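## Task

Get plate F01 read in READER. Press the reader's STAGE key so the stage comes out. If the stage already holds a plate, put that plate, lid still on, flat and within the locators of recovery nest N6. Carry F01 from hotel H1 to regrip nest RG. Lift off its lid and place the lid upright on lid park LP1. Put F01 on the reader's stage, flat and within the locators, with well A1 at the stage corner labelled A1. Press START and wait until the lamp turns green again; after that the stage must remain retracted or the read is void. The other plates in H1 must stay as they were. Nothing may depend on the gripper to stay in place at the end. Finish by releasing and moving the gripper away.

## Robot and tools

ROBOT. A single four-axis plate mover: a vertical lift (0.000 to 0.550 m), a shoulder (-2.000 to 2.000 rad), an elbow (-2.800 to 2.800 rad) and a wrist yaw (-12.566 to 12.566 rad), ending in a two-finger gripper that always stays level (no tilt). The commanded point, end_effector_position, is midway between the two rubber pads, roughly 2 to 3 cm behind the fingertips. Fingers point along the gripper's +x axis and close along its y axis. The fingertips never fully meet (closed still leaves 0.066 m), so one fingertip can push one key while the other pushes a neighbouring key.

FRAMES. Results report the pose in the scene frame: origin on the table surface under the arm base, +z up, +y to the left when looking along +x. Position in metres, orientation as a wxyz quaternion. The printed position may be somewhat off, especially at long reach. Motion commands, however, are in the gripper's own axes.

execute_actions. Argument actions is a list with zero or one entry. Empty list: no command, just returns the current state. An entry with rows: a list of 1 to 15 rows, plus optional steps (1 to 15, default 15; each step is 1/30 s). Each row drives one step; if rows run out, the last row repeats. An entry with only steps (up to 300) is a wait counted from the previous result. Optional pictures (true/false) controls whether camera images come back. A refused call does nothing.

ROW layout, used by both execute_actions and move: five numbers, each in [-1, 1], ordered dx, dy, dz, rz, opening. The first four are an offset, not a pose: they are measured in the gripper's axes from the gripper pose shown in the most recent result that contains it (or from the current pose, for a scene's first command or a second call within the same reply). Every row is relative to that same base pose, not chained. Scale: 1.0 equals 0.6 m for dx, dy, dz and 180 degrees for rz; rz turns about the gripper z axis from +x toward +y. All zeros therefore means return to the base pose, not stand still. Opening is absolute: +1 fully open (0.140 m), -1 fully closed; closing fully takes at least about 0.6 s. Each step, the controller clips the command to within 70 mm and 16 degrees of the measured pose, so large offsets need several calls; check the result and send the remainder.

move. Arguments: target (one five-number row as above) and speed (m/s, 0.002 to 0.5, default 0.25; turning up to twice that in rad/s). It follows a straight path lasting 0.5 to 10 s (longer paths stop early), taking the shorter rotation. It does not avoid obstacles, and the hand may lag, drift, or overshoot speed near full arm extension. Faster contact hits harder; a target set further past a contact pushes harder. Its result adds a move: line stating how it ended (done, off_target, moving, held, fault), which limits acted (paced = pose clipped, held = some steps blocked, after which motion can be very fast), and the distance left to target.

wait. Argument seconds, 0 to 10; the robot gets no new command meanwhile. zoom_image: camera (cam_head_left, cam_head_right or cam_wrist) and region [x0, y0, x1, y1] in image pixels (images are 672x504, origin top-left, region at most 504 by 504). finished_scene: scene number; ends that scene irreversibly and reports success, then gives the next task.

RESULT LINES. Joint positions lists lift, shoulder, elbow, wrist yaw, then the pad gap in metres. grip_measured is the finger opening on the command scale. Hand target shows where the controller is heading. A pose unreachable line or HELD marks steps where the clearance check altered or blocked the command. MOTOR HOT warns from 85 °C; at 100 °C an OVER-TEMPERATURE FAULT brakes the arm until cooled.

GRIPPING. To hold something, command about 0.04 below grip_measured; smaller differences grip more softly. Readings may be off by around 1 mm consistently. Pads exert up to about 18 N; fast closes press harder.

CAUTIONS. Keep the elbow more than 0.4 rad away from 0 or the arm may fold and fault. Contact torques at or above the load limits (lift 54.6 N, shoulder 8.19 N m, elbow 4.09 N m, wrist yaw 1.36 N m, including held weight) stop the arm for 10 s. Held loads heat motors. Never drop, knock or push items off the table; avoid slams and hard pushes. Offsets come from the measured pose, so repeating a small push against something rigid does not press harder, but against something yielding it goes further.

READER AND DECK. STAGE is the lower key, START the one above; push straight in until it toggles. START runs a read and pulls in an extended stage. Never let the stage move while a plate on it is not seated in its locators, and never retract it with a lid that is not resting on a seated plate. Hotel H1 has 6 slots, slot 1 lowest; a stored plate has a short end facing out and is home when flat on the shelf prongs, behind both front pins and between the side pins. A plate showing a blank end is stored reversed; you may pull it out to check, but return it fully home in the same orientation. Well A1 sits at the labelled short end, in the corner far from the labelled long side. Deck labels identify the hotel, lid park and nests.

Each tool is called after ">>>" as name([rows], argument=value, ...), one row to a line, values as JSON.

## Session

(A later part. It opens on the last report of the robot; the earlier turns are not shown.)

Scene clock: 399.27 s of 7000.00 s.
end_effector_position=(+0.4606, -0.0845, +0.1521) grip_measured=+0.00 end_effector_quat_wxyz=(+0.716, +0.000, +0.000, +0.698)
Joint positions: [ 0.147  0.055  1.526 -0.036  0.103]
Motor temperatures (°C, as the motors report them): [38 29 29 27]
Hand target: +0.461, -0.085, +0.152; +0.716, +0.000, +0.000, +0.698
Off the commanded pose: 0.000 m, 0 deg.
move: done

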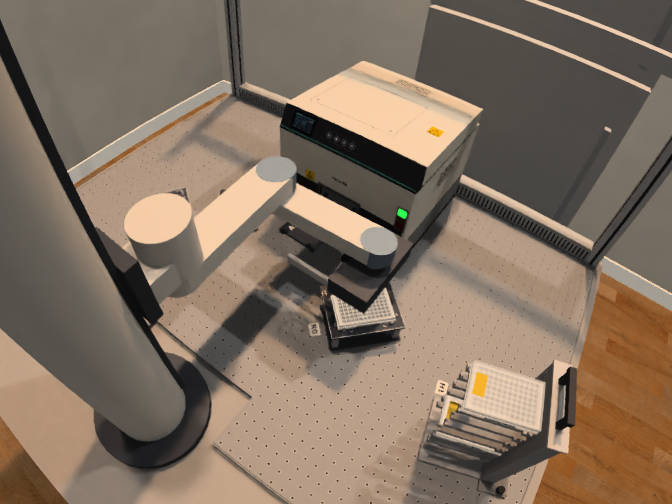

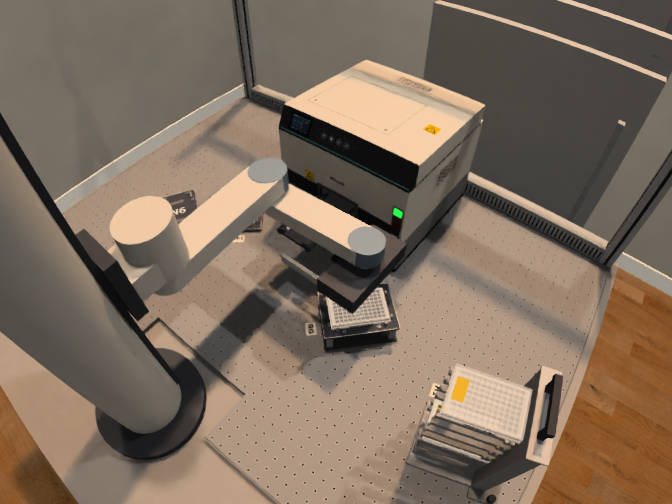

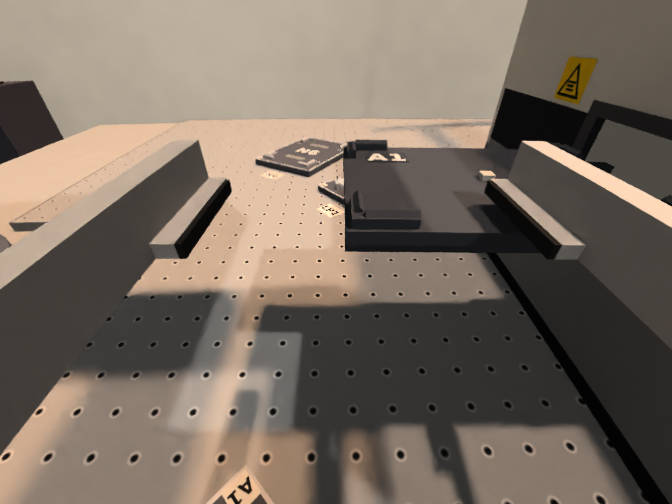

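>>> move(target=[0,-0.006,-0.0085,0,0], speed=0.008)

>>> move(target=[0.03,0,-0.001,0,0], speed=0.015)

>>> zoom_image(camera="cam_wrist", region=[340,110,620,300])

Scene clock: 410.63 s of 7000.00 s.
end_effector_position=(+0.4642, -0.0845, +0.1470) grip_measured=+0.00 end_effector_quat_wxyz=(+0.716, +0.000, +0.000, +0.698)
Joint positions: [ 0.142  0.055  1.542 -0.05   0.103]
Motor temperatures (°C, as the motors report them): [38 29 29 27]
Hand target: +0.464, -0.085, +0.147; +0.716, +0.000, +0.000, +0.698
Off the commanded pose: 0.000 m, 0 deg.
After step 90, 7.37 s passed at rest.
move: done

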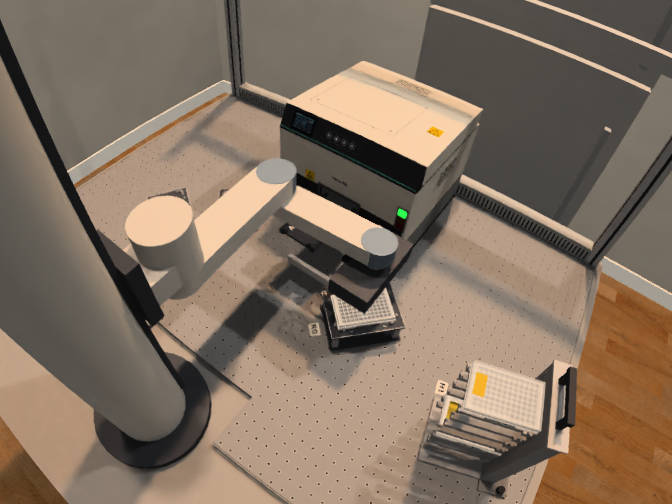

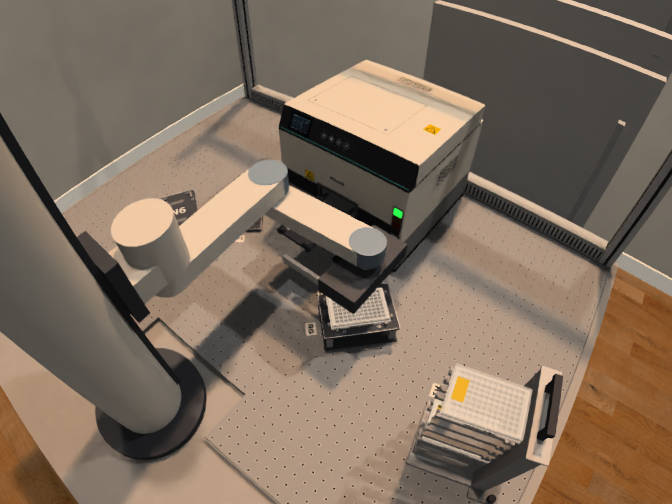

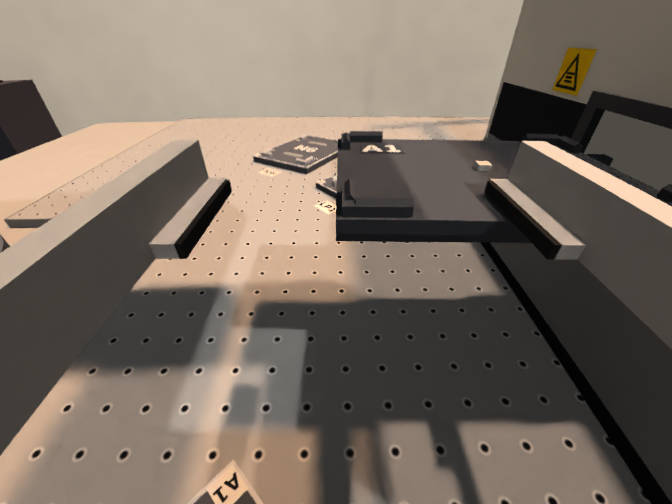

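Scene clock: 412.07 s of 7000.00 s.
end_effector_position=(+0.4646, -0.0666, +0.1464) grip_measured=+0.00 end_effector_quat_wxyz=(+0.716, +0.000, +0.000, +0.698)
Joint positions: [ 0.141  0.119  1.486 -0.059  0.103]
Motor temperatures (°C, as the motors report them): [38 29 29 27]
Hand target: +0.465, -0.067, +0.146; +0.716, +0.000, +0.000, +0.698
Off the commanded pose: 0.000 m, 0 deg.
move: done

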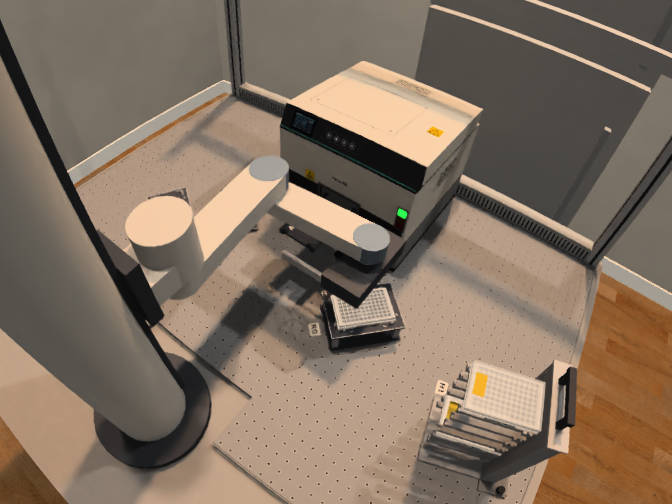

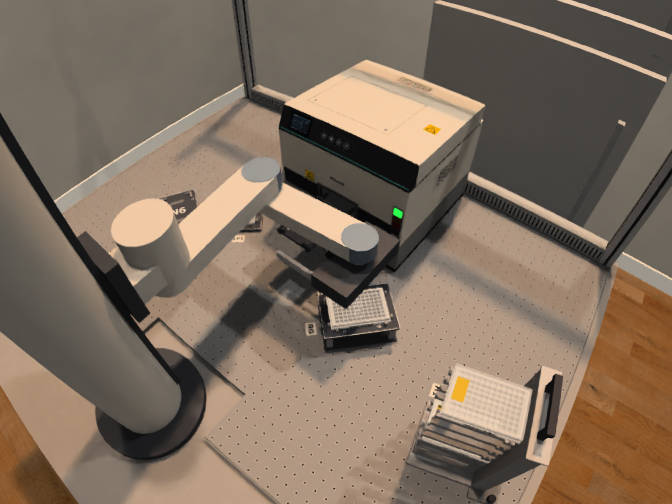

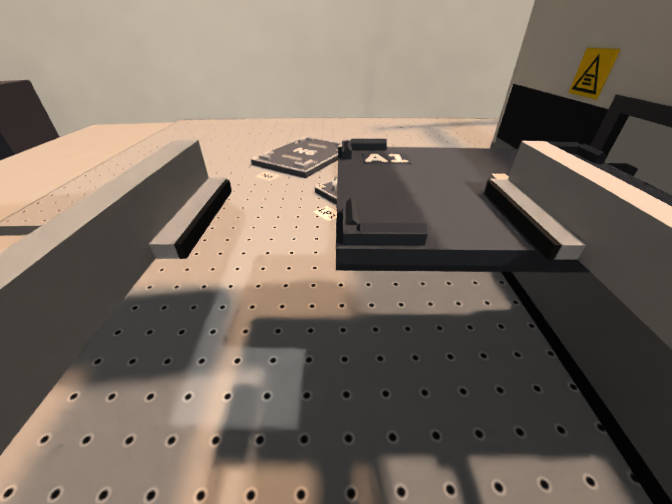

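Region (340, 110, 620, 300) of cam_wrist's 672x504 image, scaled by 1.800, with more detail than that image has; it fills the top 342 rows of this view, and the rest is white.

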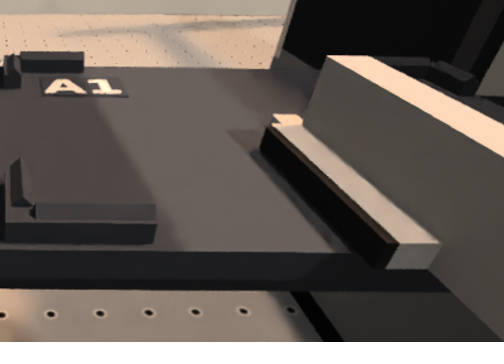

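>>> move(target=[0.035,0,0,0,0], speed=0.01)

>>> zoom_image(camera="cam_wrist", region=[340,110,620,320])

Scene clock: 426.23 s of 7000.00 s.
end_effector_position=(+0.4645, -0.0567, +0.1464) grip_measured=+0.00 end_effector_quat_wxyz=(+0.734, +0.000, +0.000, +0.679)
Joint positions: [ 0.141  0.157  1.423 -0.086  0.103]
Motor temperatures (°C, as the motors report them): [38 29 30 27]
Hand target: +0.465, -0.046, +0.146; +0.716, +0.000, +0.000, +0.698
Off the commanded pose: 0.011 m, 3 deg.
After step 90, 8.83 s passed at rest.
move: off_target

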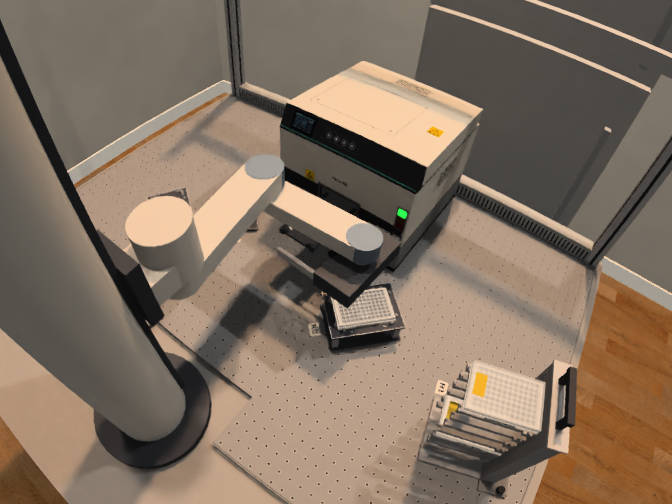

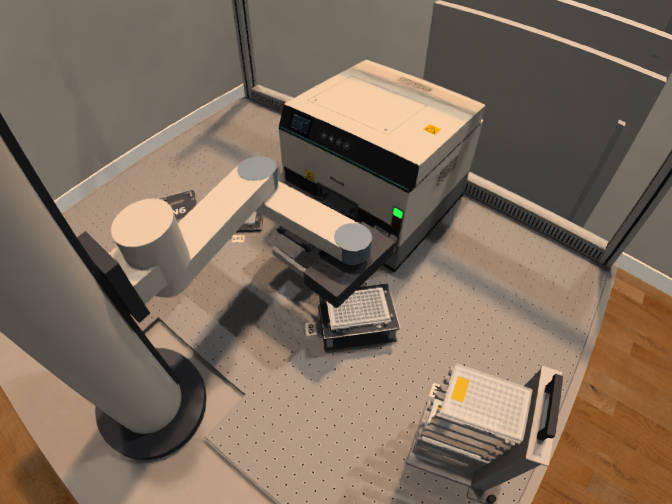

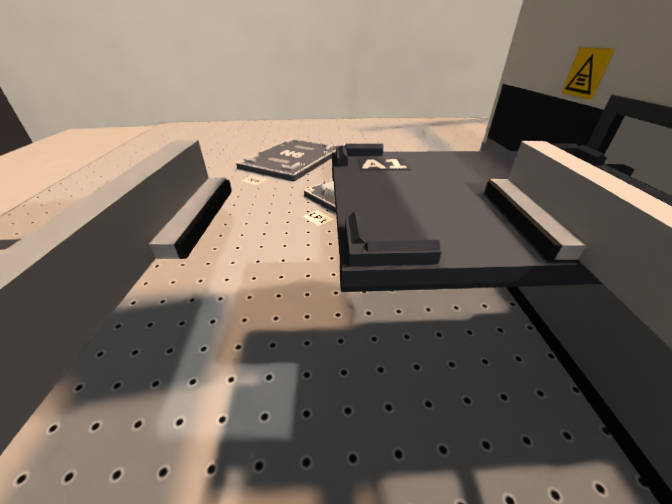

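Region (340, 110, 620, 320) of cam_wrist's 672x504 image, scaled by 1.800, with more detail than that image has; it fills the top 378 rows of this view, and the rest is white.

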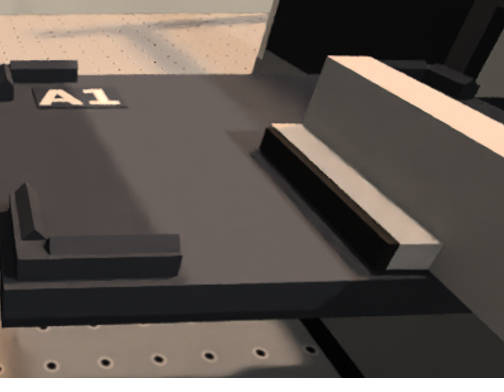

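>>> move(target=[-0.02,0,0,0.016,0], speed=0.03)

>>> move(target=[0,0,0.05,0,-0.25], speed=0.1)

>>> move(target=[-0.15,0,0,-0.4,-0.25], speed=0.4)

Scene clock: 436.17 s of 7000.00 s.
end_effector_position=(+0.4636, -0.0686, +0.1464) grip_measured=+0.00 end_effector_quat_wxyz=(+0.717, +0.000, +0.000, +0.697)
Joint positions: [ 0.141  0.112  1.486 -0.054  0.103]
Motor temperatures (°C, as the motors report them): [38 32 32 28]
Hand target: +0.464, -0.069, +0.146; +0.717, +0.000, +0.000, +0.698
Off the commanded pose: 0.000 m, 0 deg.
After step 90, 5.87 s passed at rest.
move: done

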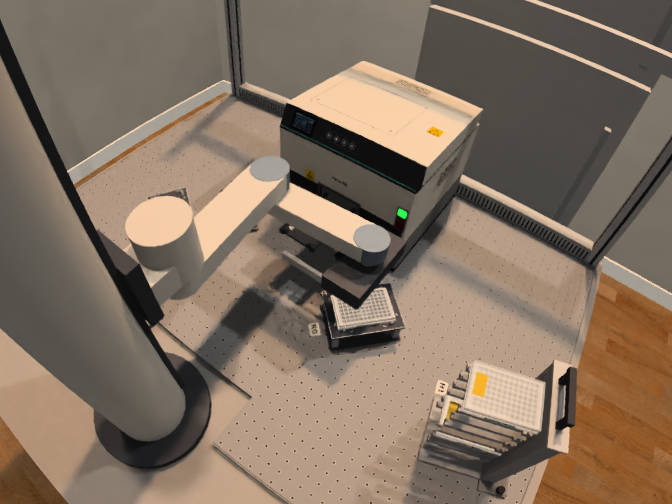

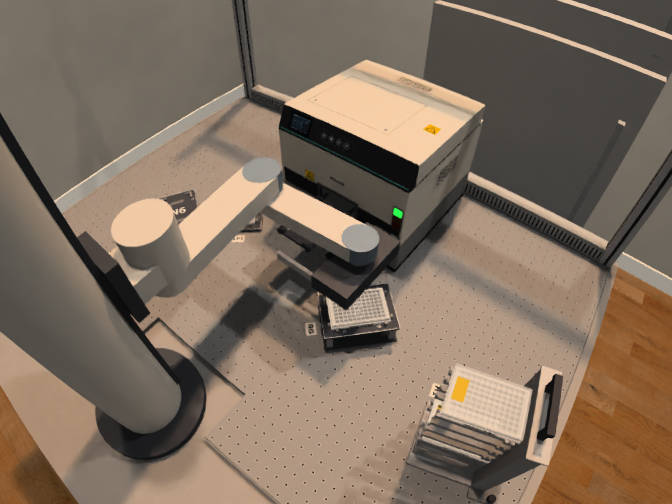

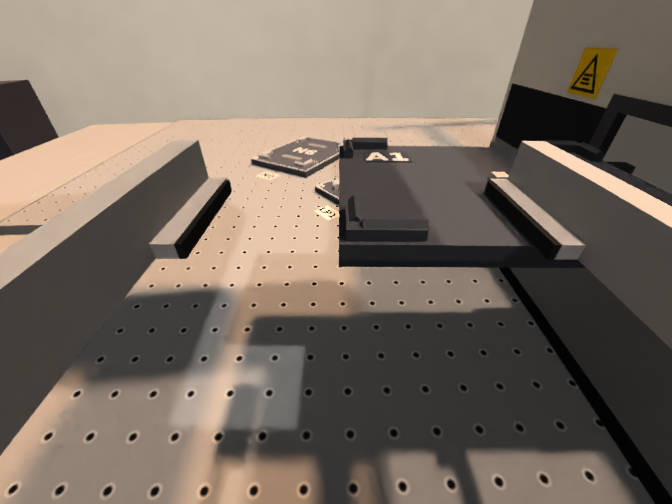

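Scene clock: 436.87 s of 7000.00 s.
end_effector_position=(+0.4636, -0.0686, +0.1765) grip_measured=-0.25 end_effector_quat_wxyz=(+0.717, +0.000, +0.000, +0.698)
Joint positions: [ 0.171  0.112  1.486 -0.054  0.094]
Motor temperatures (°C, as the motors report them): [38 32 32 28]
Hand target: +0.464, -0.069, +0.176; +0.717, +0.000, +0.000, +0.697
Off the commanded pose: 0.000 m, 0 deg.
move: done

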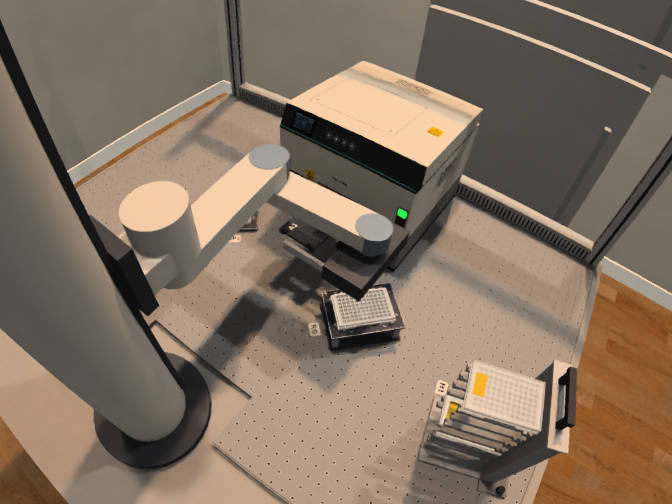

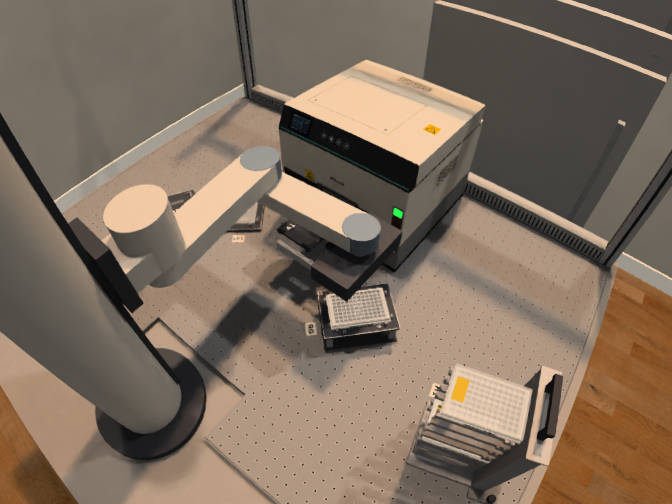

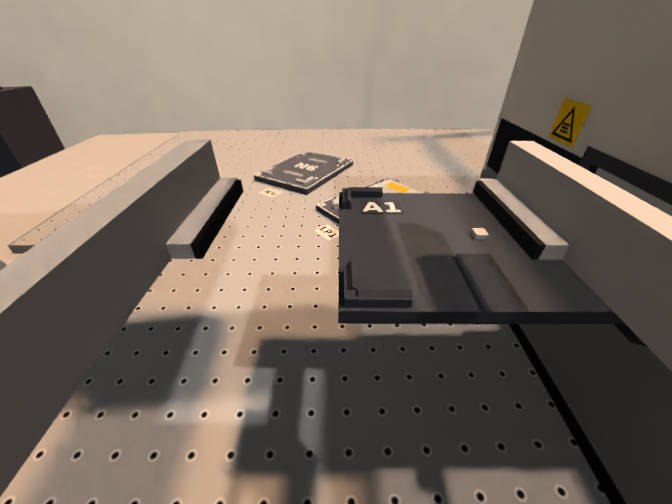

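Scene clock: 438.80 s of 7000.00 s.
end_effector_position=(+0.4611, -0.1586, +0.1765) grip_measured=-0.25 end_effector_quat_wxyz=(+0.990, +0.000, +0.000, +0.143)
Joint positions: [ 0.171  0.017  0.991 -0.721  0.094]
Motor temperatures (°C, as the motors report them): [38 31 32 28]
Hand target: +0.461, -0.159, +0.176; +0.990, +0.000, +0.000, +0.143
Off the commanded pose: 0.000 m, 0 deg.
move: done

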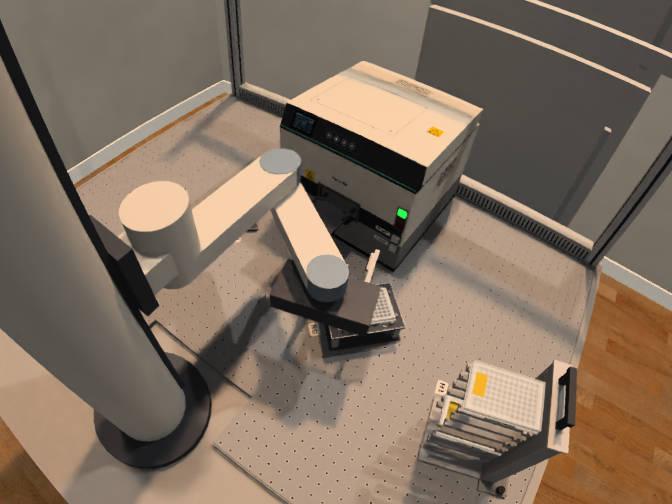

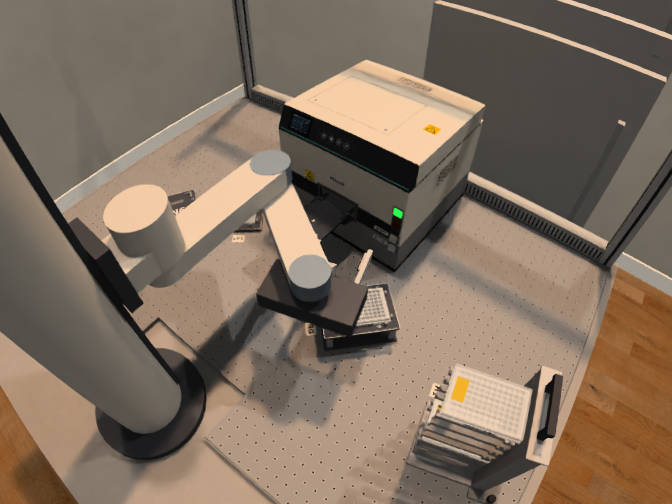

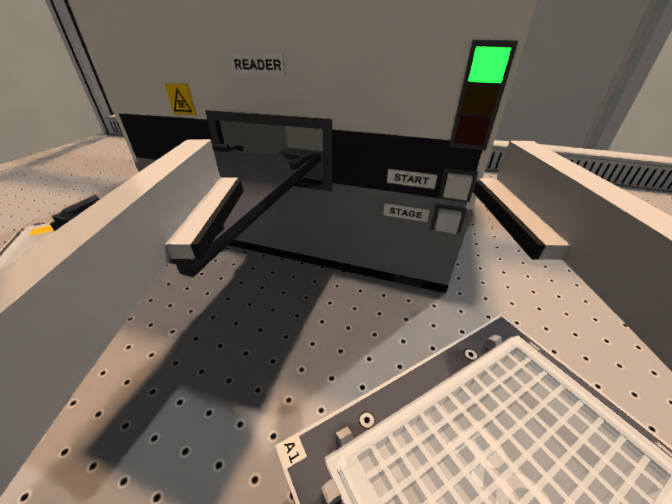

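>>> move(target=[-0.0863,-0.093,-0.1,-0.3373,-0.25], speed=0.35)

>>> move(target=[0,0,-0.063,0,-0.25], speed=0.05)

>>> move(target=[0,0,0,0,-0.51])

>>> move(target=[0,0,0.025,0,-0.51], speed=0.025)

>>> move(target=[0,0,0.125,0,-0.51], speed=0.15)

Scene clock: 456.60 s of 7000.00 s.
end_effector_position=(+0.4272, -0.2268, +0.1164) grip_measured=-0.25 end_effector_quat_wxyz=(+0.926, +0.000, +0.000, -0.377)
Joint positions: [ 0.111  0.294  0.772 -1.839  0.094]
Motor temperatures (°C, as the motors report them): [38 31 30 27]
Hand target: +0.427, -0.227, +0.116; +0.926, +0.000, +0.000, -0.377
Off the commanded pose: 0.000 m, 0 deg.
After step 90, 12.93 s passed at rest.
move: done

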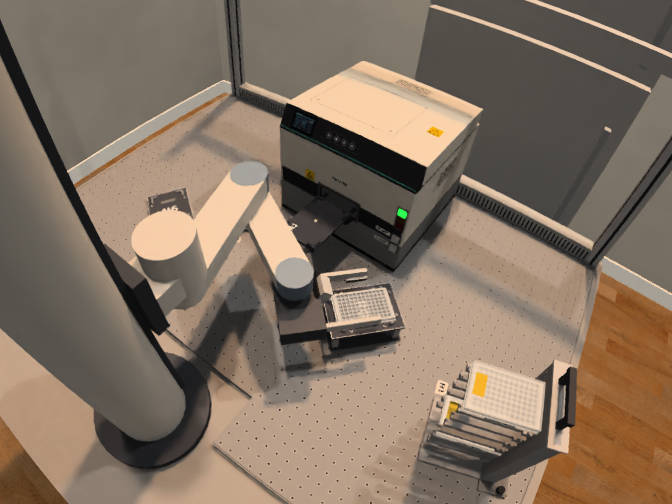

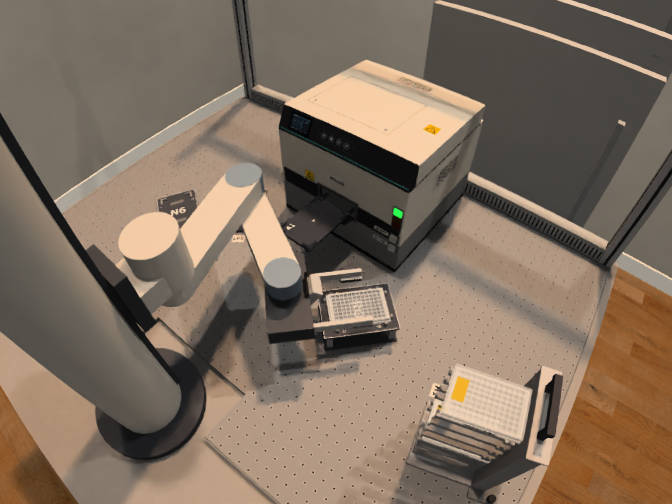

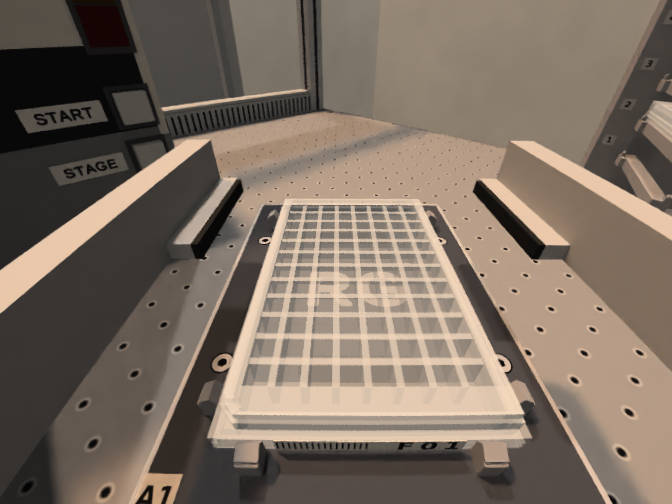

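Scene clock: 457.60 s of 7000.00 s.
end_effector_position=(+0.4272, -0.2268, +0.0786) grip_measured=-0.25 end_effector_quat_wxyz=(+0.926, +0.000, +0.000, -0.377)
Joint positions: [ 0.074  0.294  0.772 -1.839  0.094]
Motor temperatures (°C, as the motors report them): [38 31 30 27]
Hand target: +0.427, -0.227, +0.079; +0.926, +0.000, +0.000, -0.377
Off the commanded pose: 0.000 m, 0 deg.
move: done

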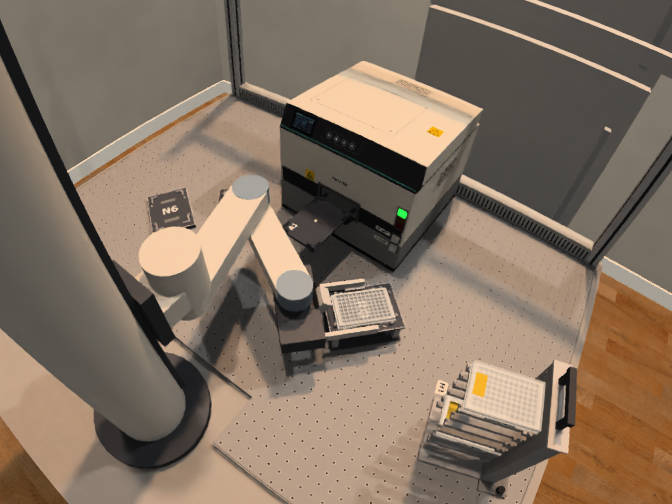

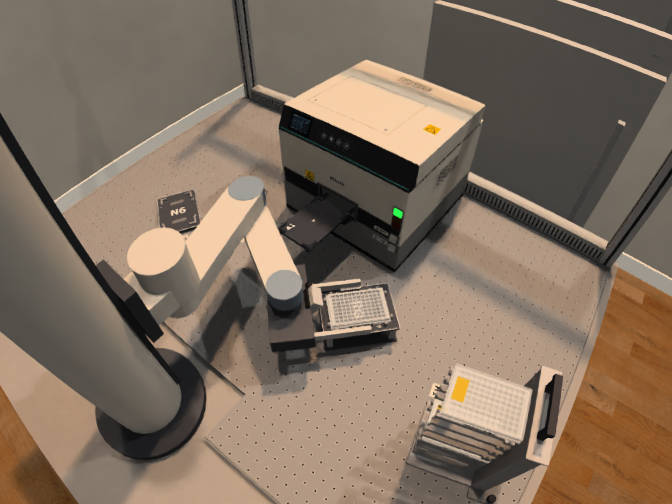

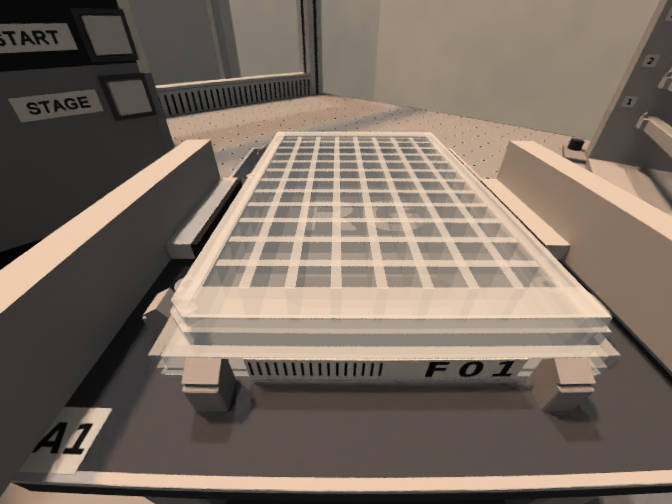

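Scene clock: 458.10 s of 7000.00 s.
end_effector_position=(+0.4272, -0.2268, +0.0786) grip_measured=-0.47 end_effector_quat_wxyz=(+0.926, +0.000, +0.000, -0.377)
Joint positions: [ 0.074  0.294  0.772 -1.839  0.086]
Motor temperatures (°C, as the motors report them): [38 31 30 27]
Hand target: +0.427, -0.227, +0.079; +0.926, +0.000, +0.000, -0.377
Off the commanded pose: 0.000 m, 0 deg.
move: done

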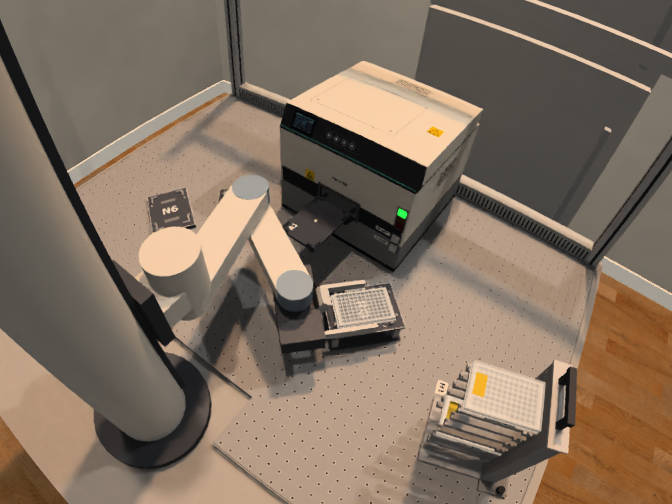

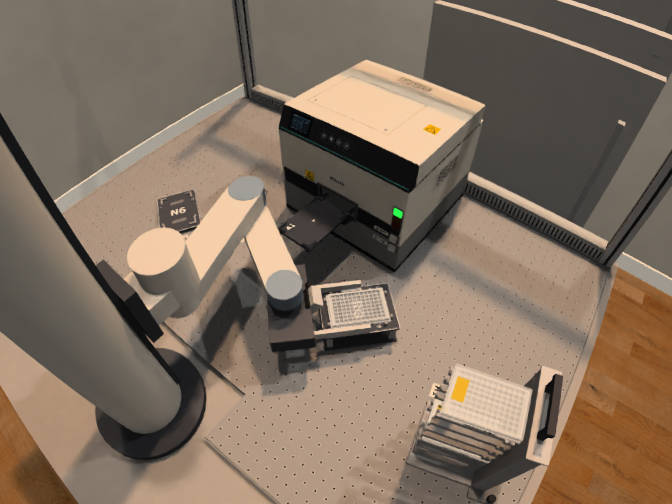

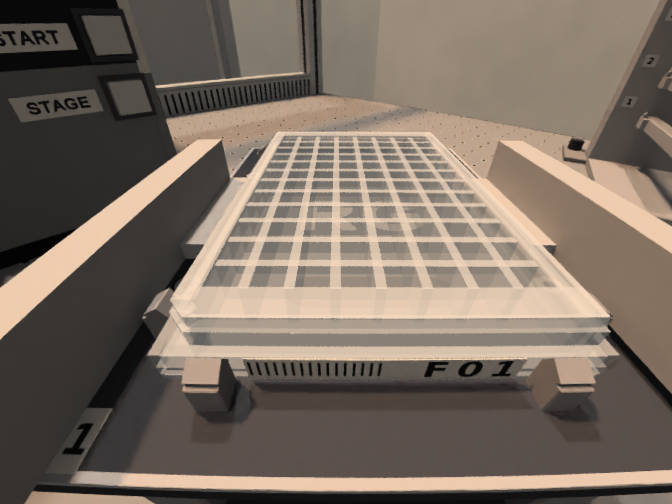

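Scene clock: 458.93 s of 7000.00 s.
end_effector_position=(+0.4272, -0.2268, +0.0936) grip_measured=-0.47 end_effector_quat_wxyz=(+0.926, +0.000, +0.000, -0.377)
Joint positions: [ 0.089  0.294  0.772 -1.839  0.086]
Motor temperatures (°C, as the motors report them): [38 31 30 27]
Hand target: +0.427, -0.227, +0.094; +0.926, +0.000, +0.000, -0.377
Off the commanded pose: 0.000 m, 0 deg.
move: done

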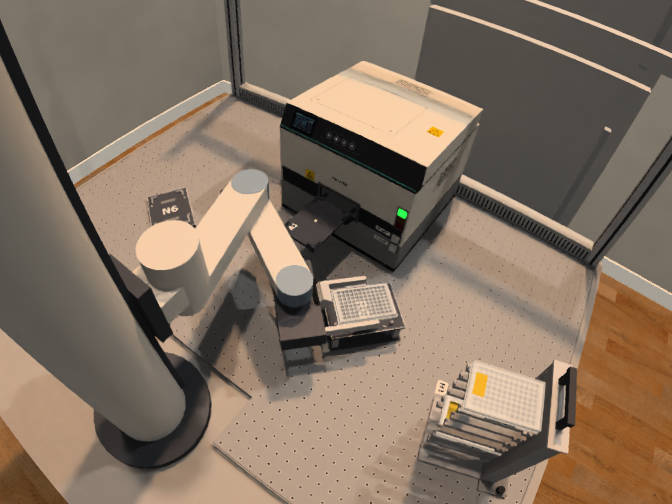

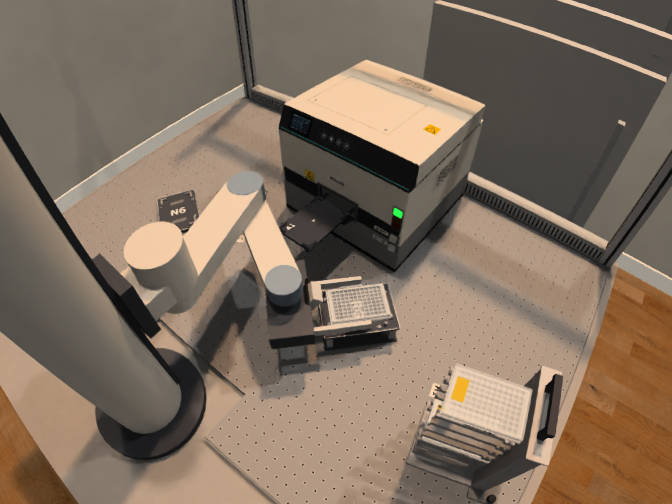

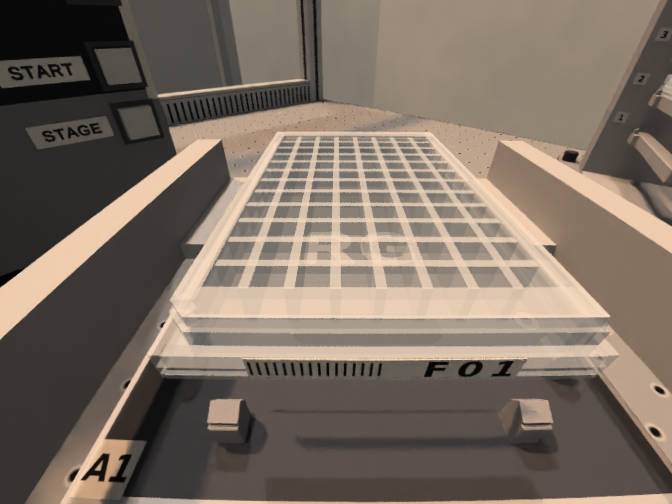

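Scene clock: 459.77 s of 7000.00 s.
end_effector_position=(+0.4272, -0.2268, +0.1686) grip_measured=-0.47 end_effector_quat_wxyz=(+0.926, +0.000, +0.000, -0.377)
Joint positions: [ 0.164  0.294  0.773 -1.839  0.086]
Motor temperatures (°C, as the motors report them): [38 30 30 27]
Hand target: +0.427, -0.227, +0.169; +0.926, +0.000, +0.000, -0.377
Off the commanded pose: 0.000 m, 0 deg.
move: done

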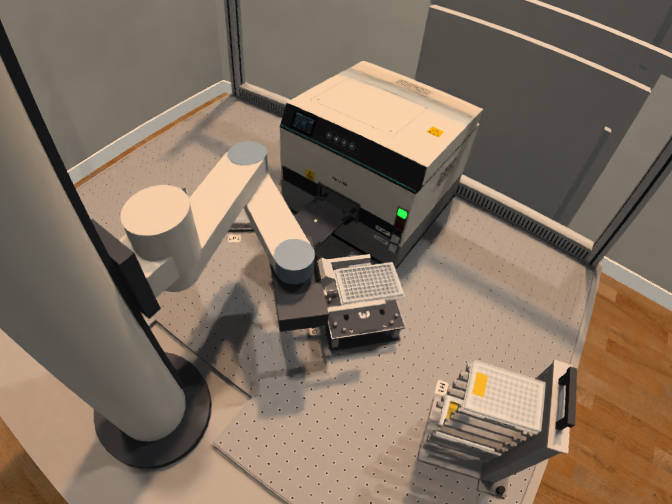

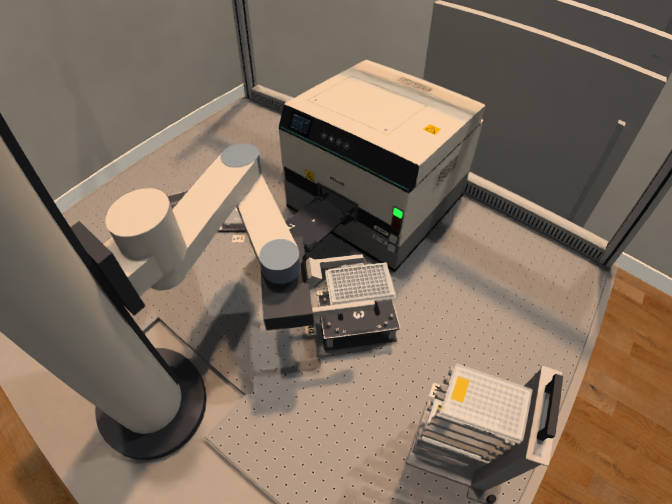

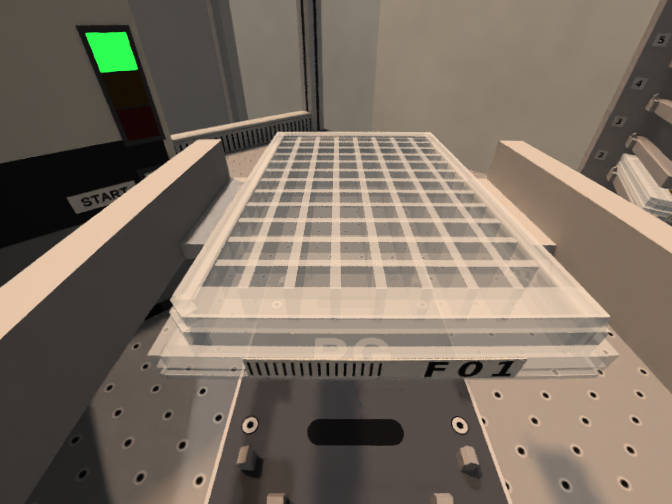

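>>> move(target=[-0.1127,0.3382,0,0.2378,-0.51], speed=0.18)

>>> move(target=[0,0,-0.025,0,-0.51], speed=0.02)

>>> zoom_image(camera="cam_wrist", region=[90,320,590,460])

Scene clock: 471.10 s of 7000.00 s.
end_effector_position=(+0.5205, -0.0342, +0.1686) grip_measured=-0.47 end_effector_quat_wxyz=(+1.000, +0.000, +0.000, -0.012)
Joint positions: [ 0.164  0.84   0.808 -1.674  0.086]
Motor temperatures (°C, as the motors report them): [38 30 30 27]
Hand target: +0.520, -0.034, +0.169; +1.000, +0.000, +0.000, -0.013
Off the commanded pose: 0.000 m, 0 deg.
After step 90, 5.97 s passed at rest.
move: done

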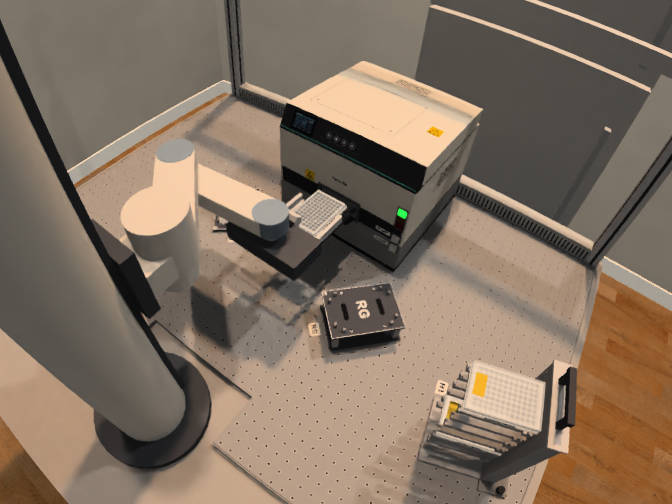

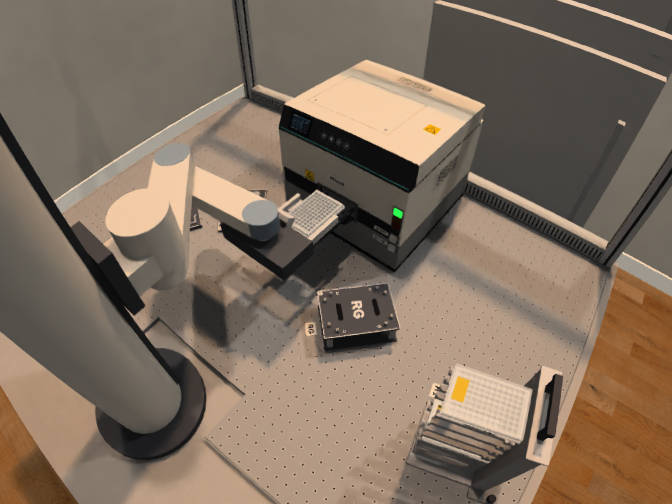

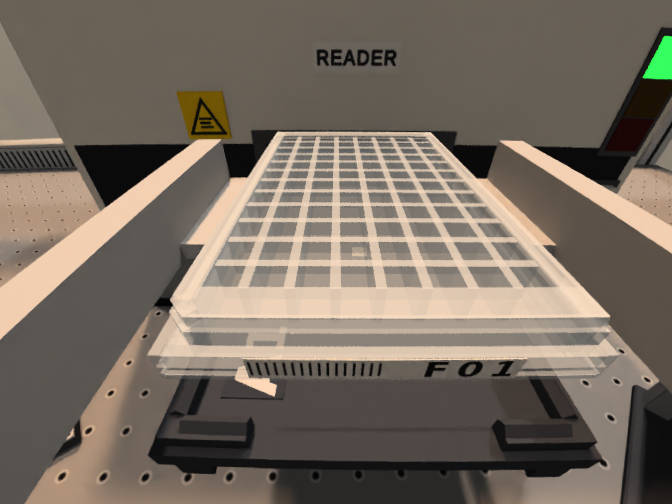

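Scene clock: 472.07 s of 7000.00 s.
end_effector_position=(+0.5205, -0.0342, +0.1536) grip_measured=-0.47 end_effector_quat_wxyz=(+1.000, +0.000, +0.000, -0.012)
Joint positions: [ 0.149  0.84   0.808 -1.674  0.086]
Motor temperatures (°C, as the motors report them): [38 30 30 27]
Hand target: +0.520, -0.034, +0.154; +1.000, +0.000, +0.000, -0.012
Off the commanded pose: 0.000 m, 0 deg.
move: done

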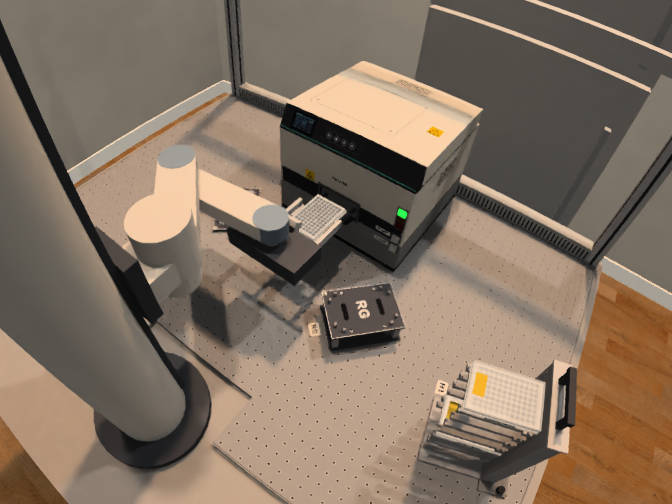

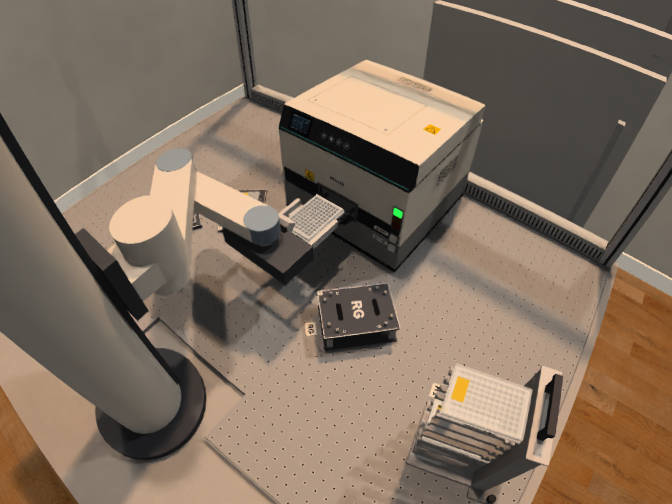

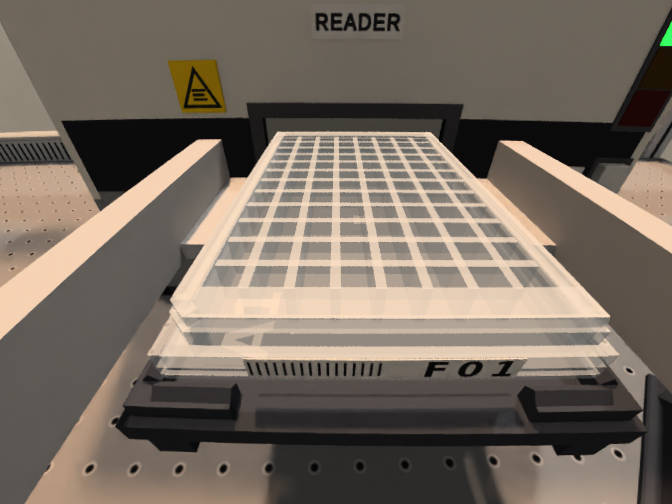

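Region (90, 320, 590, 460) of cam_wrist's 672x504 image, scaled by 1.008, with more detail than that image has; it fills the top 141 rows of this view, and the rest is white.

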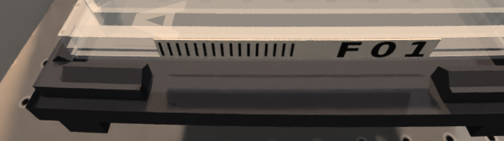

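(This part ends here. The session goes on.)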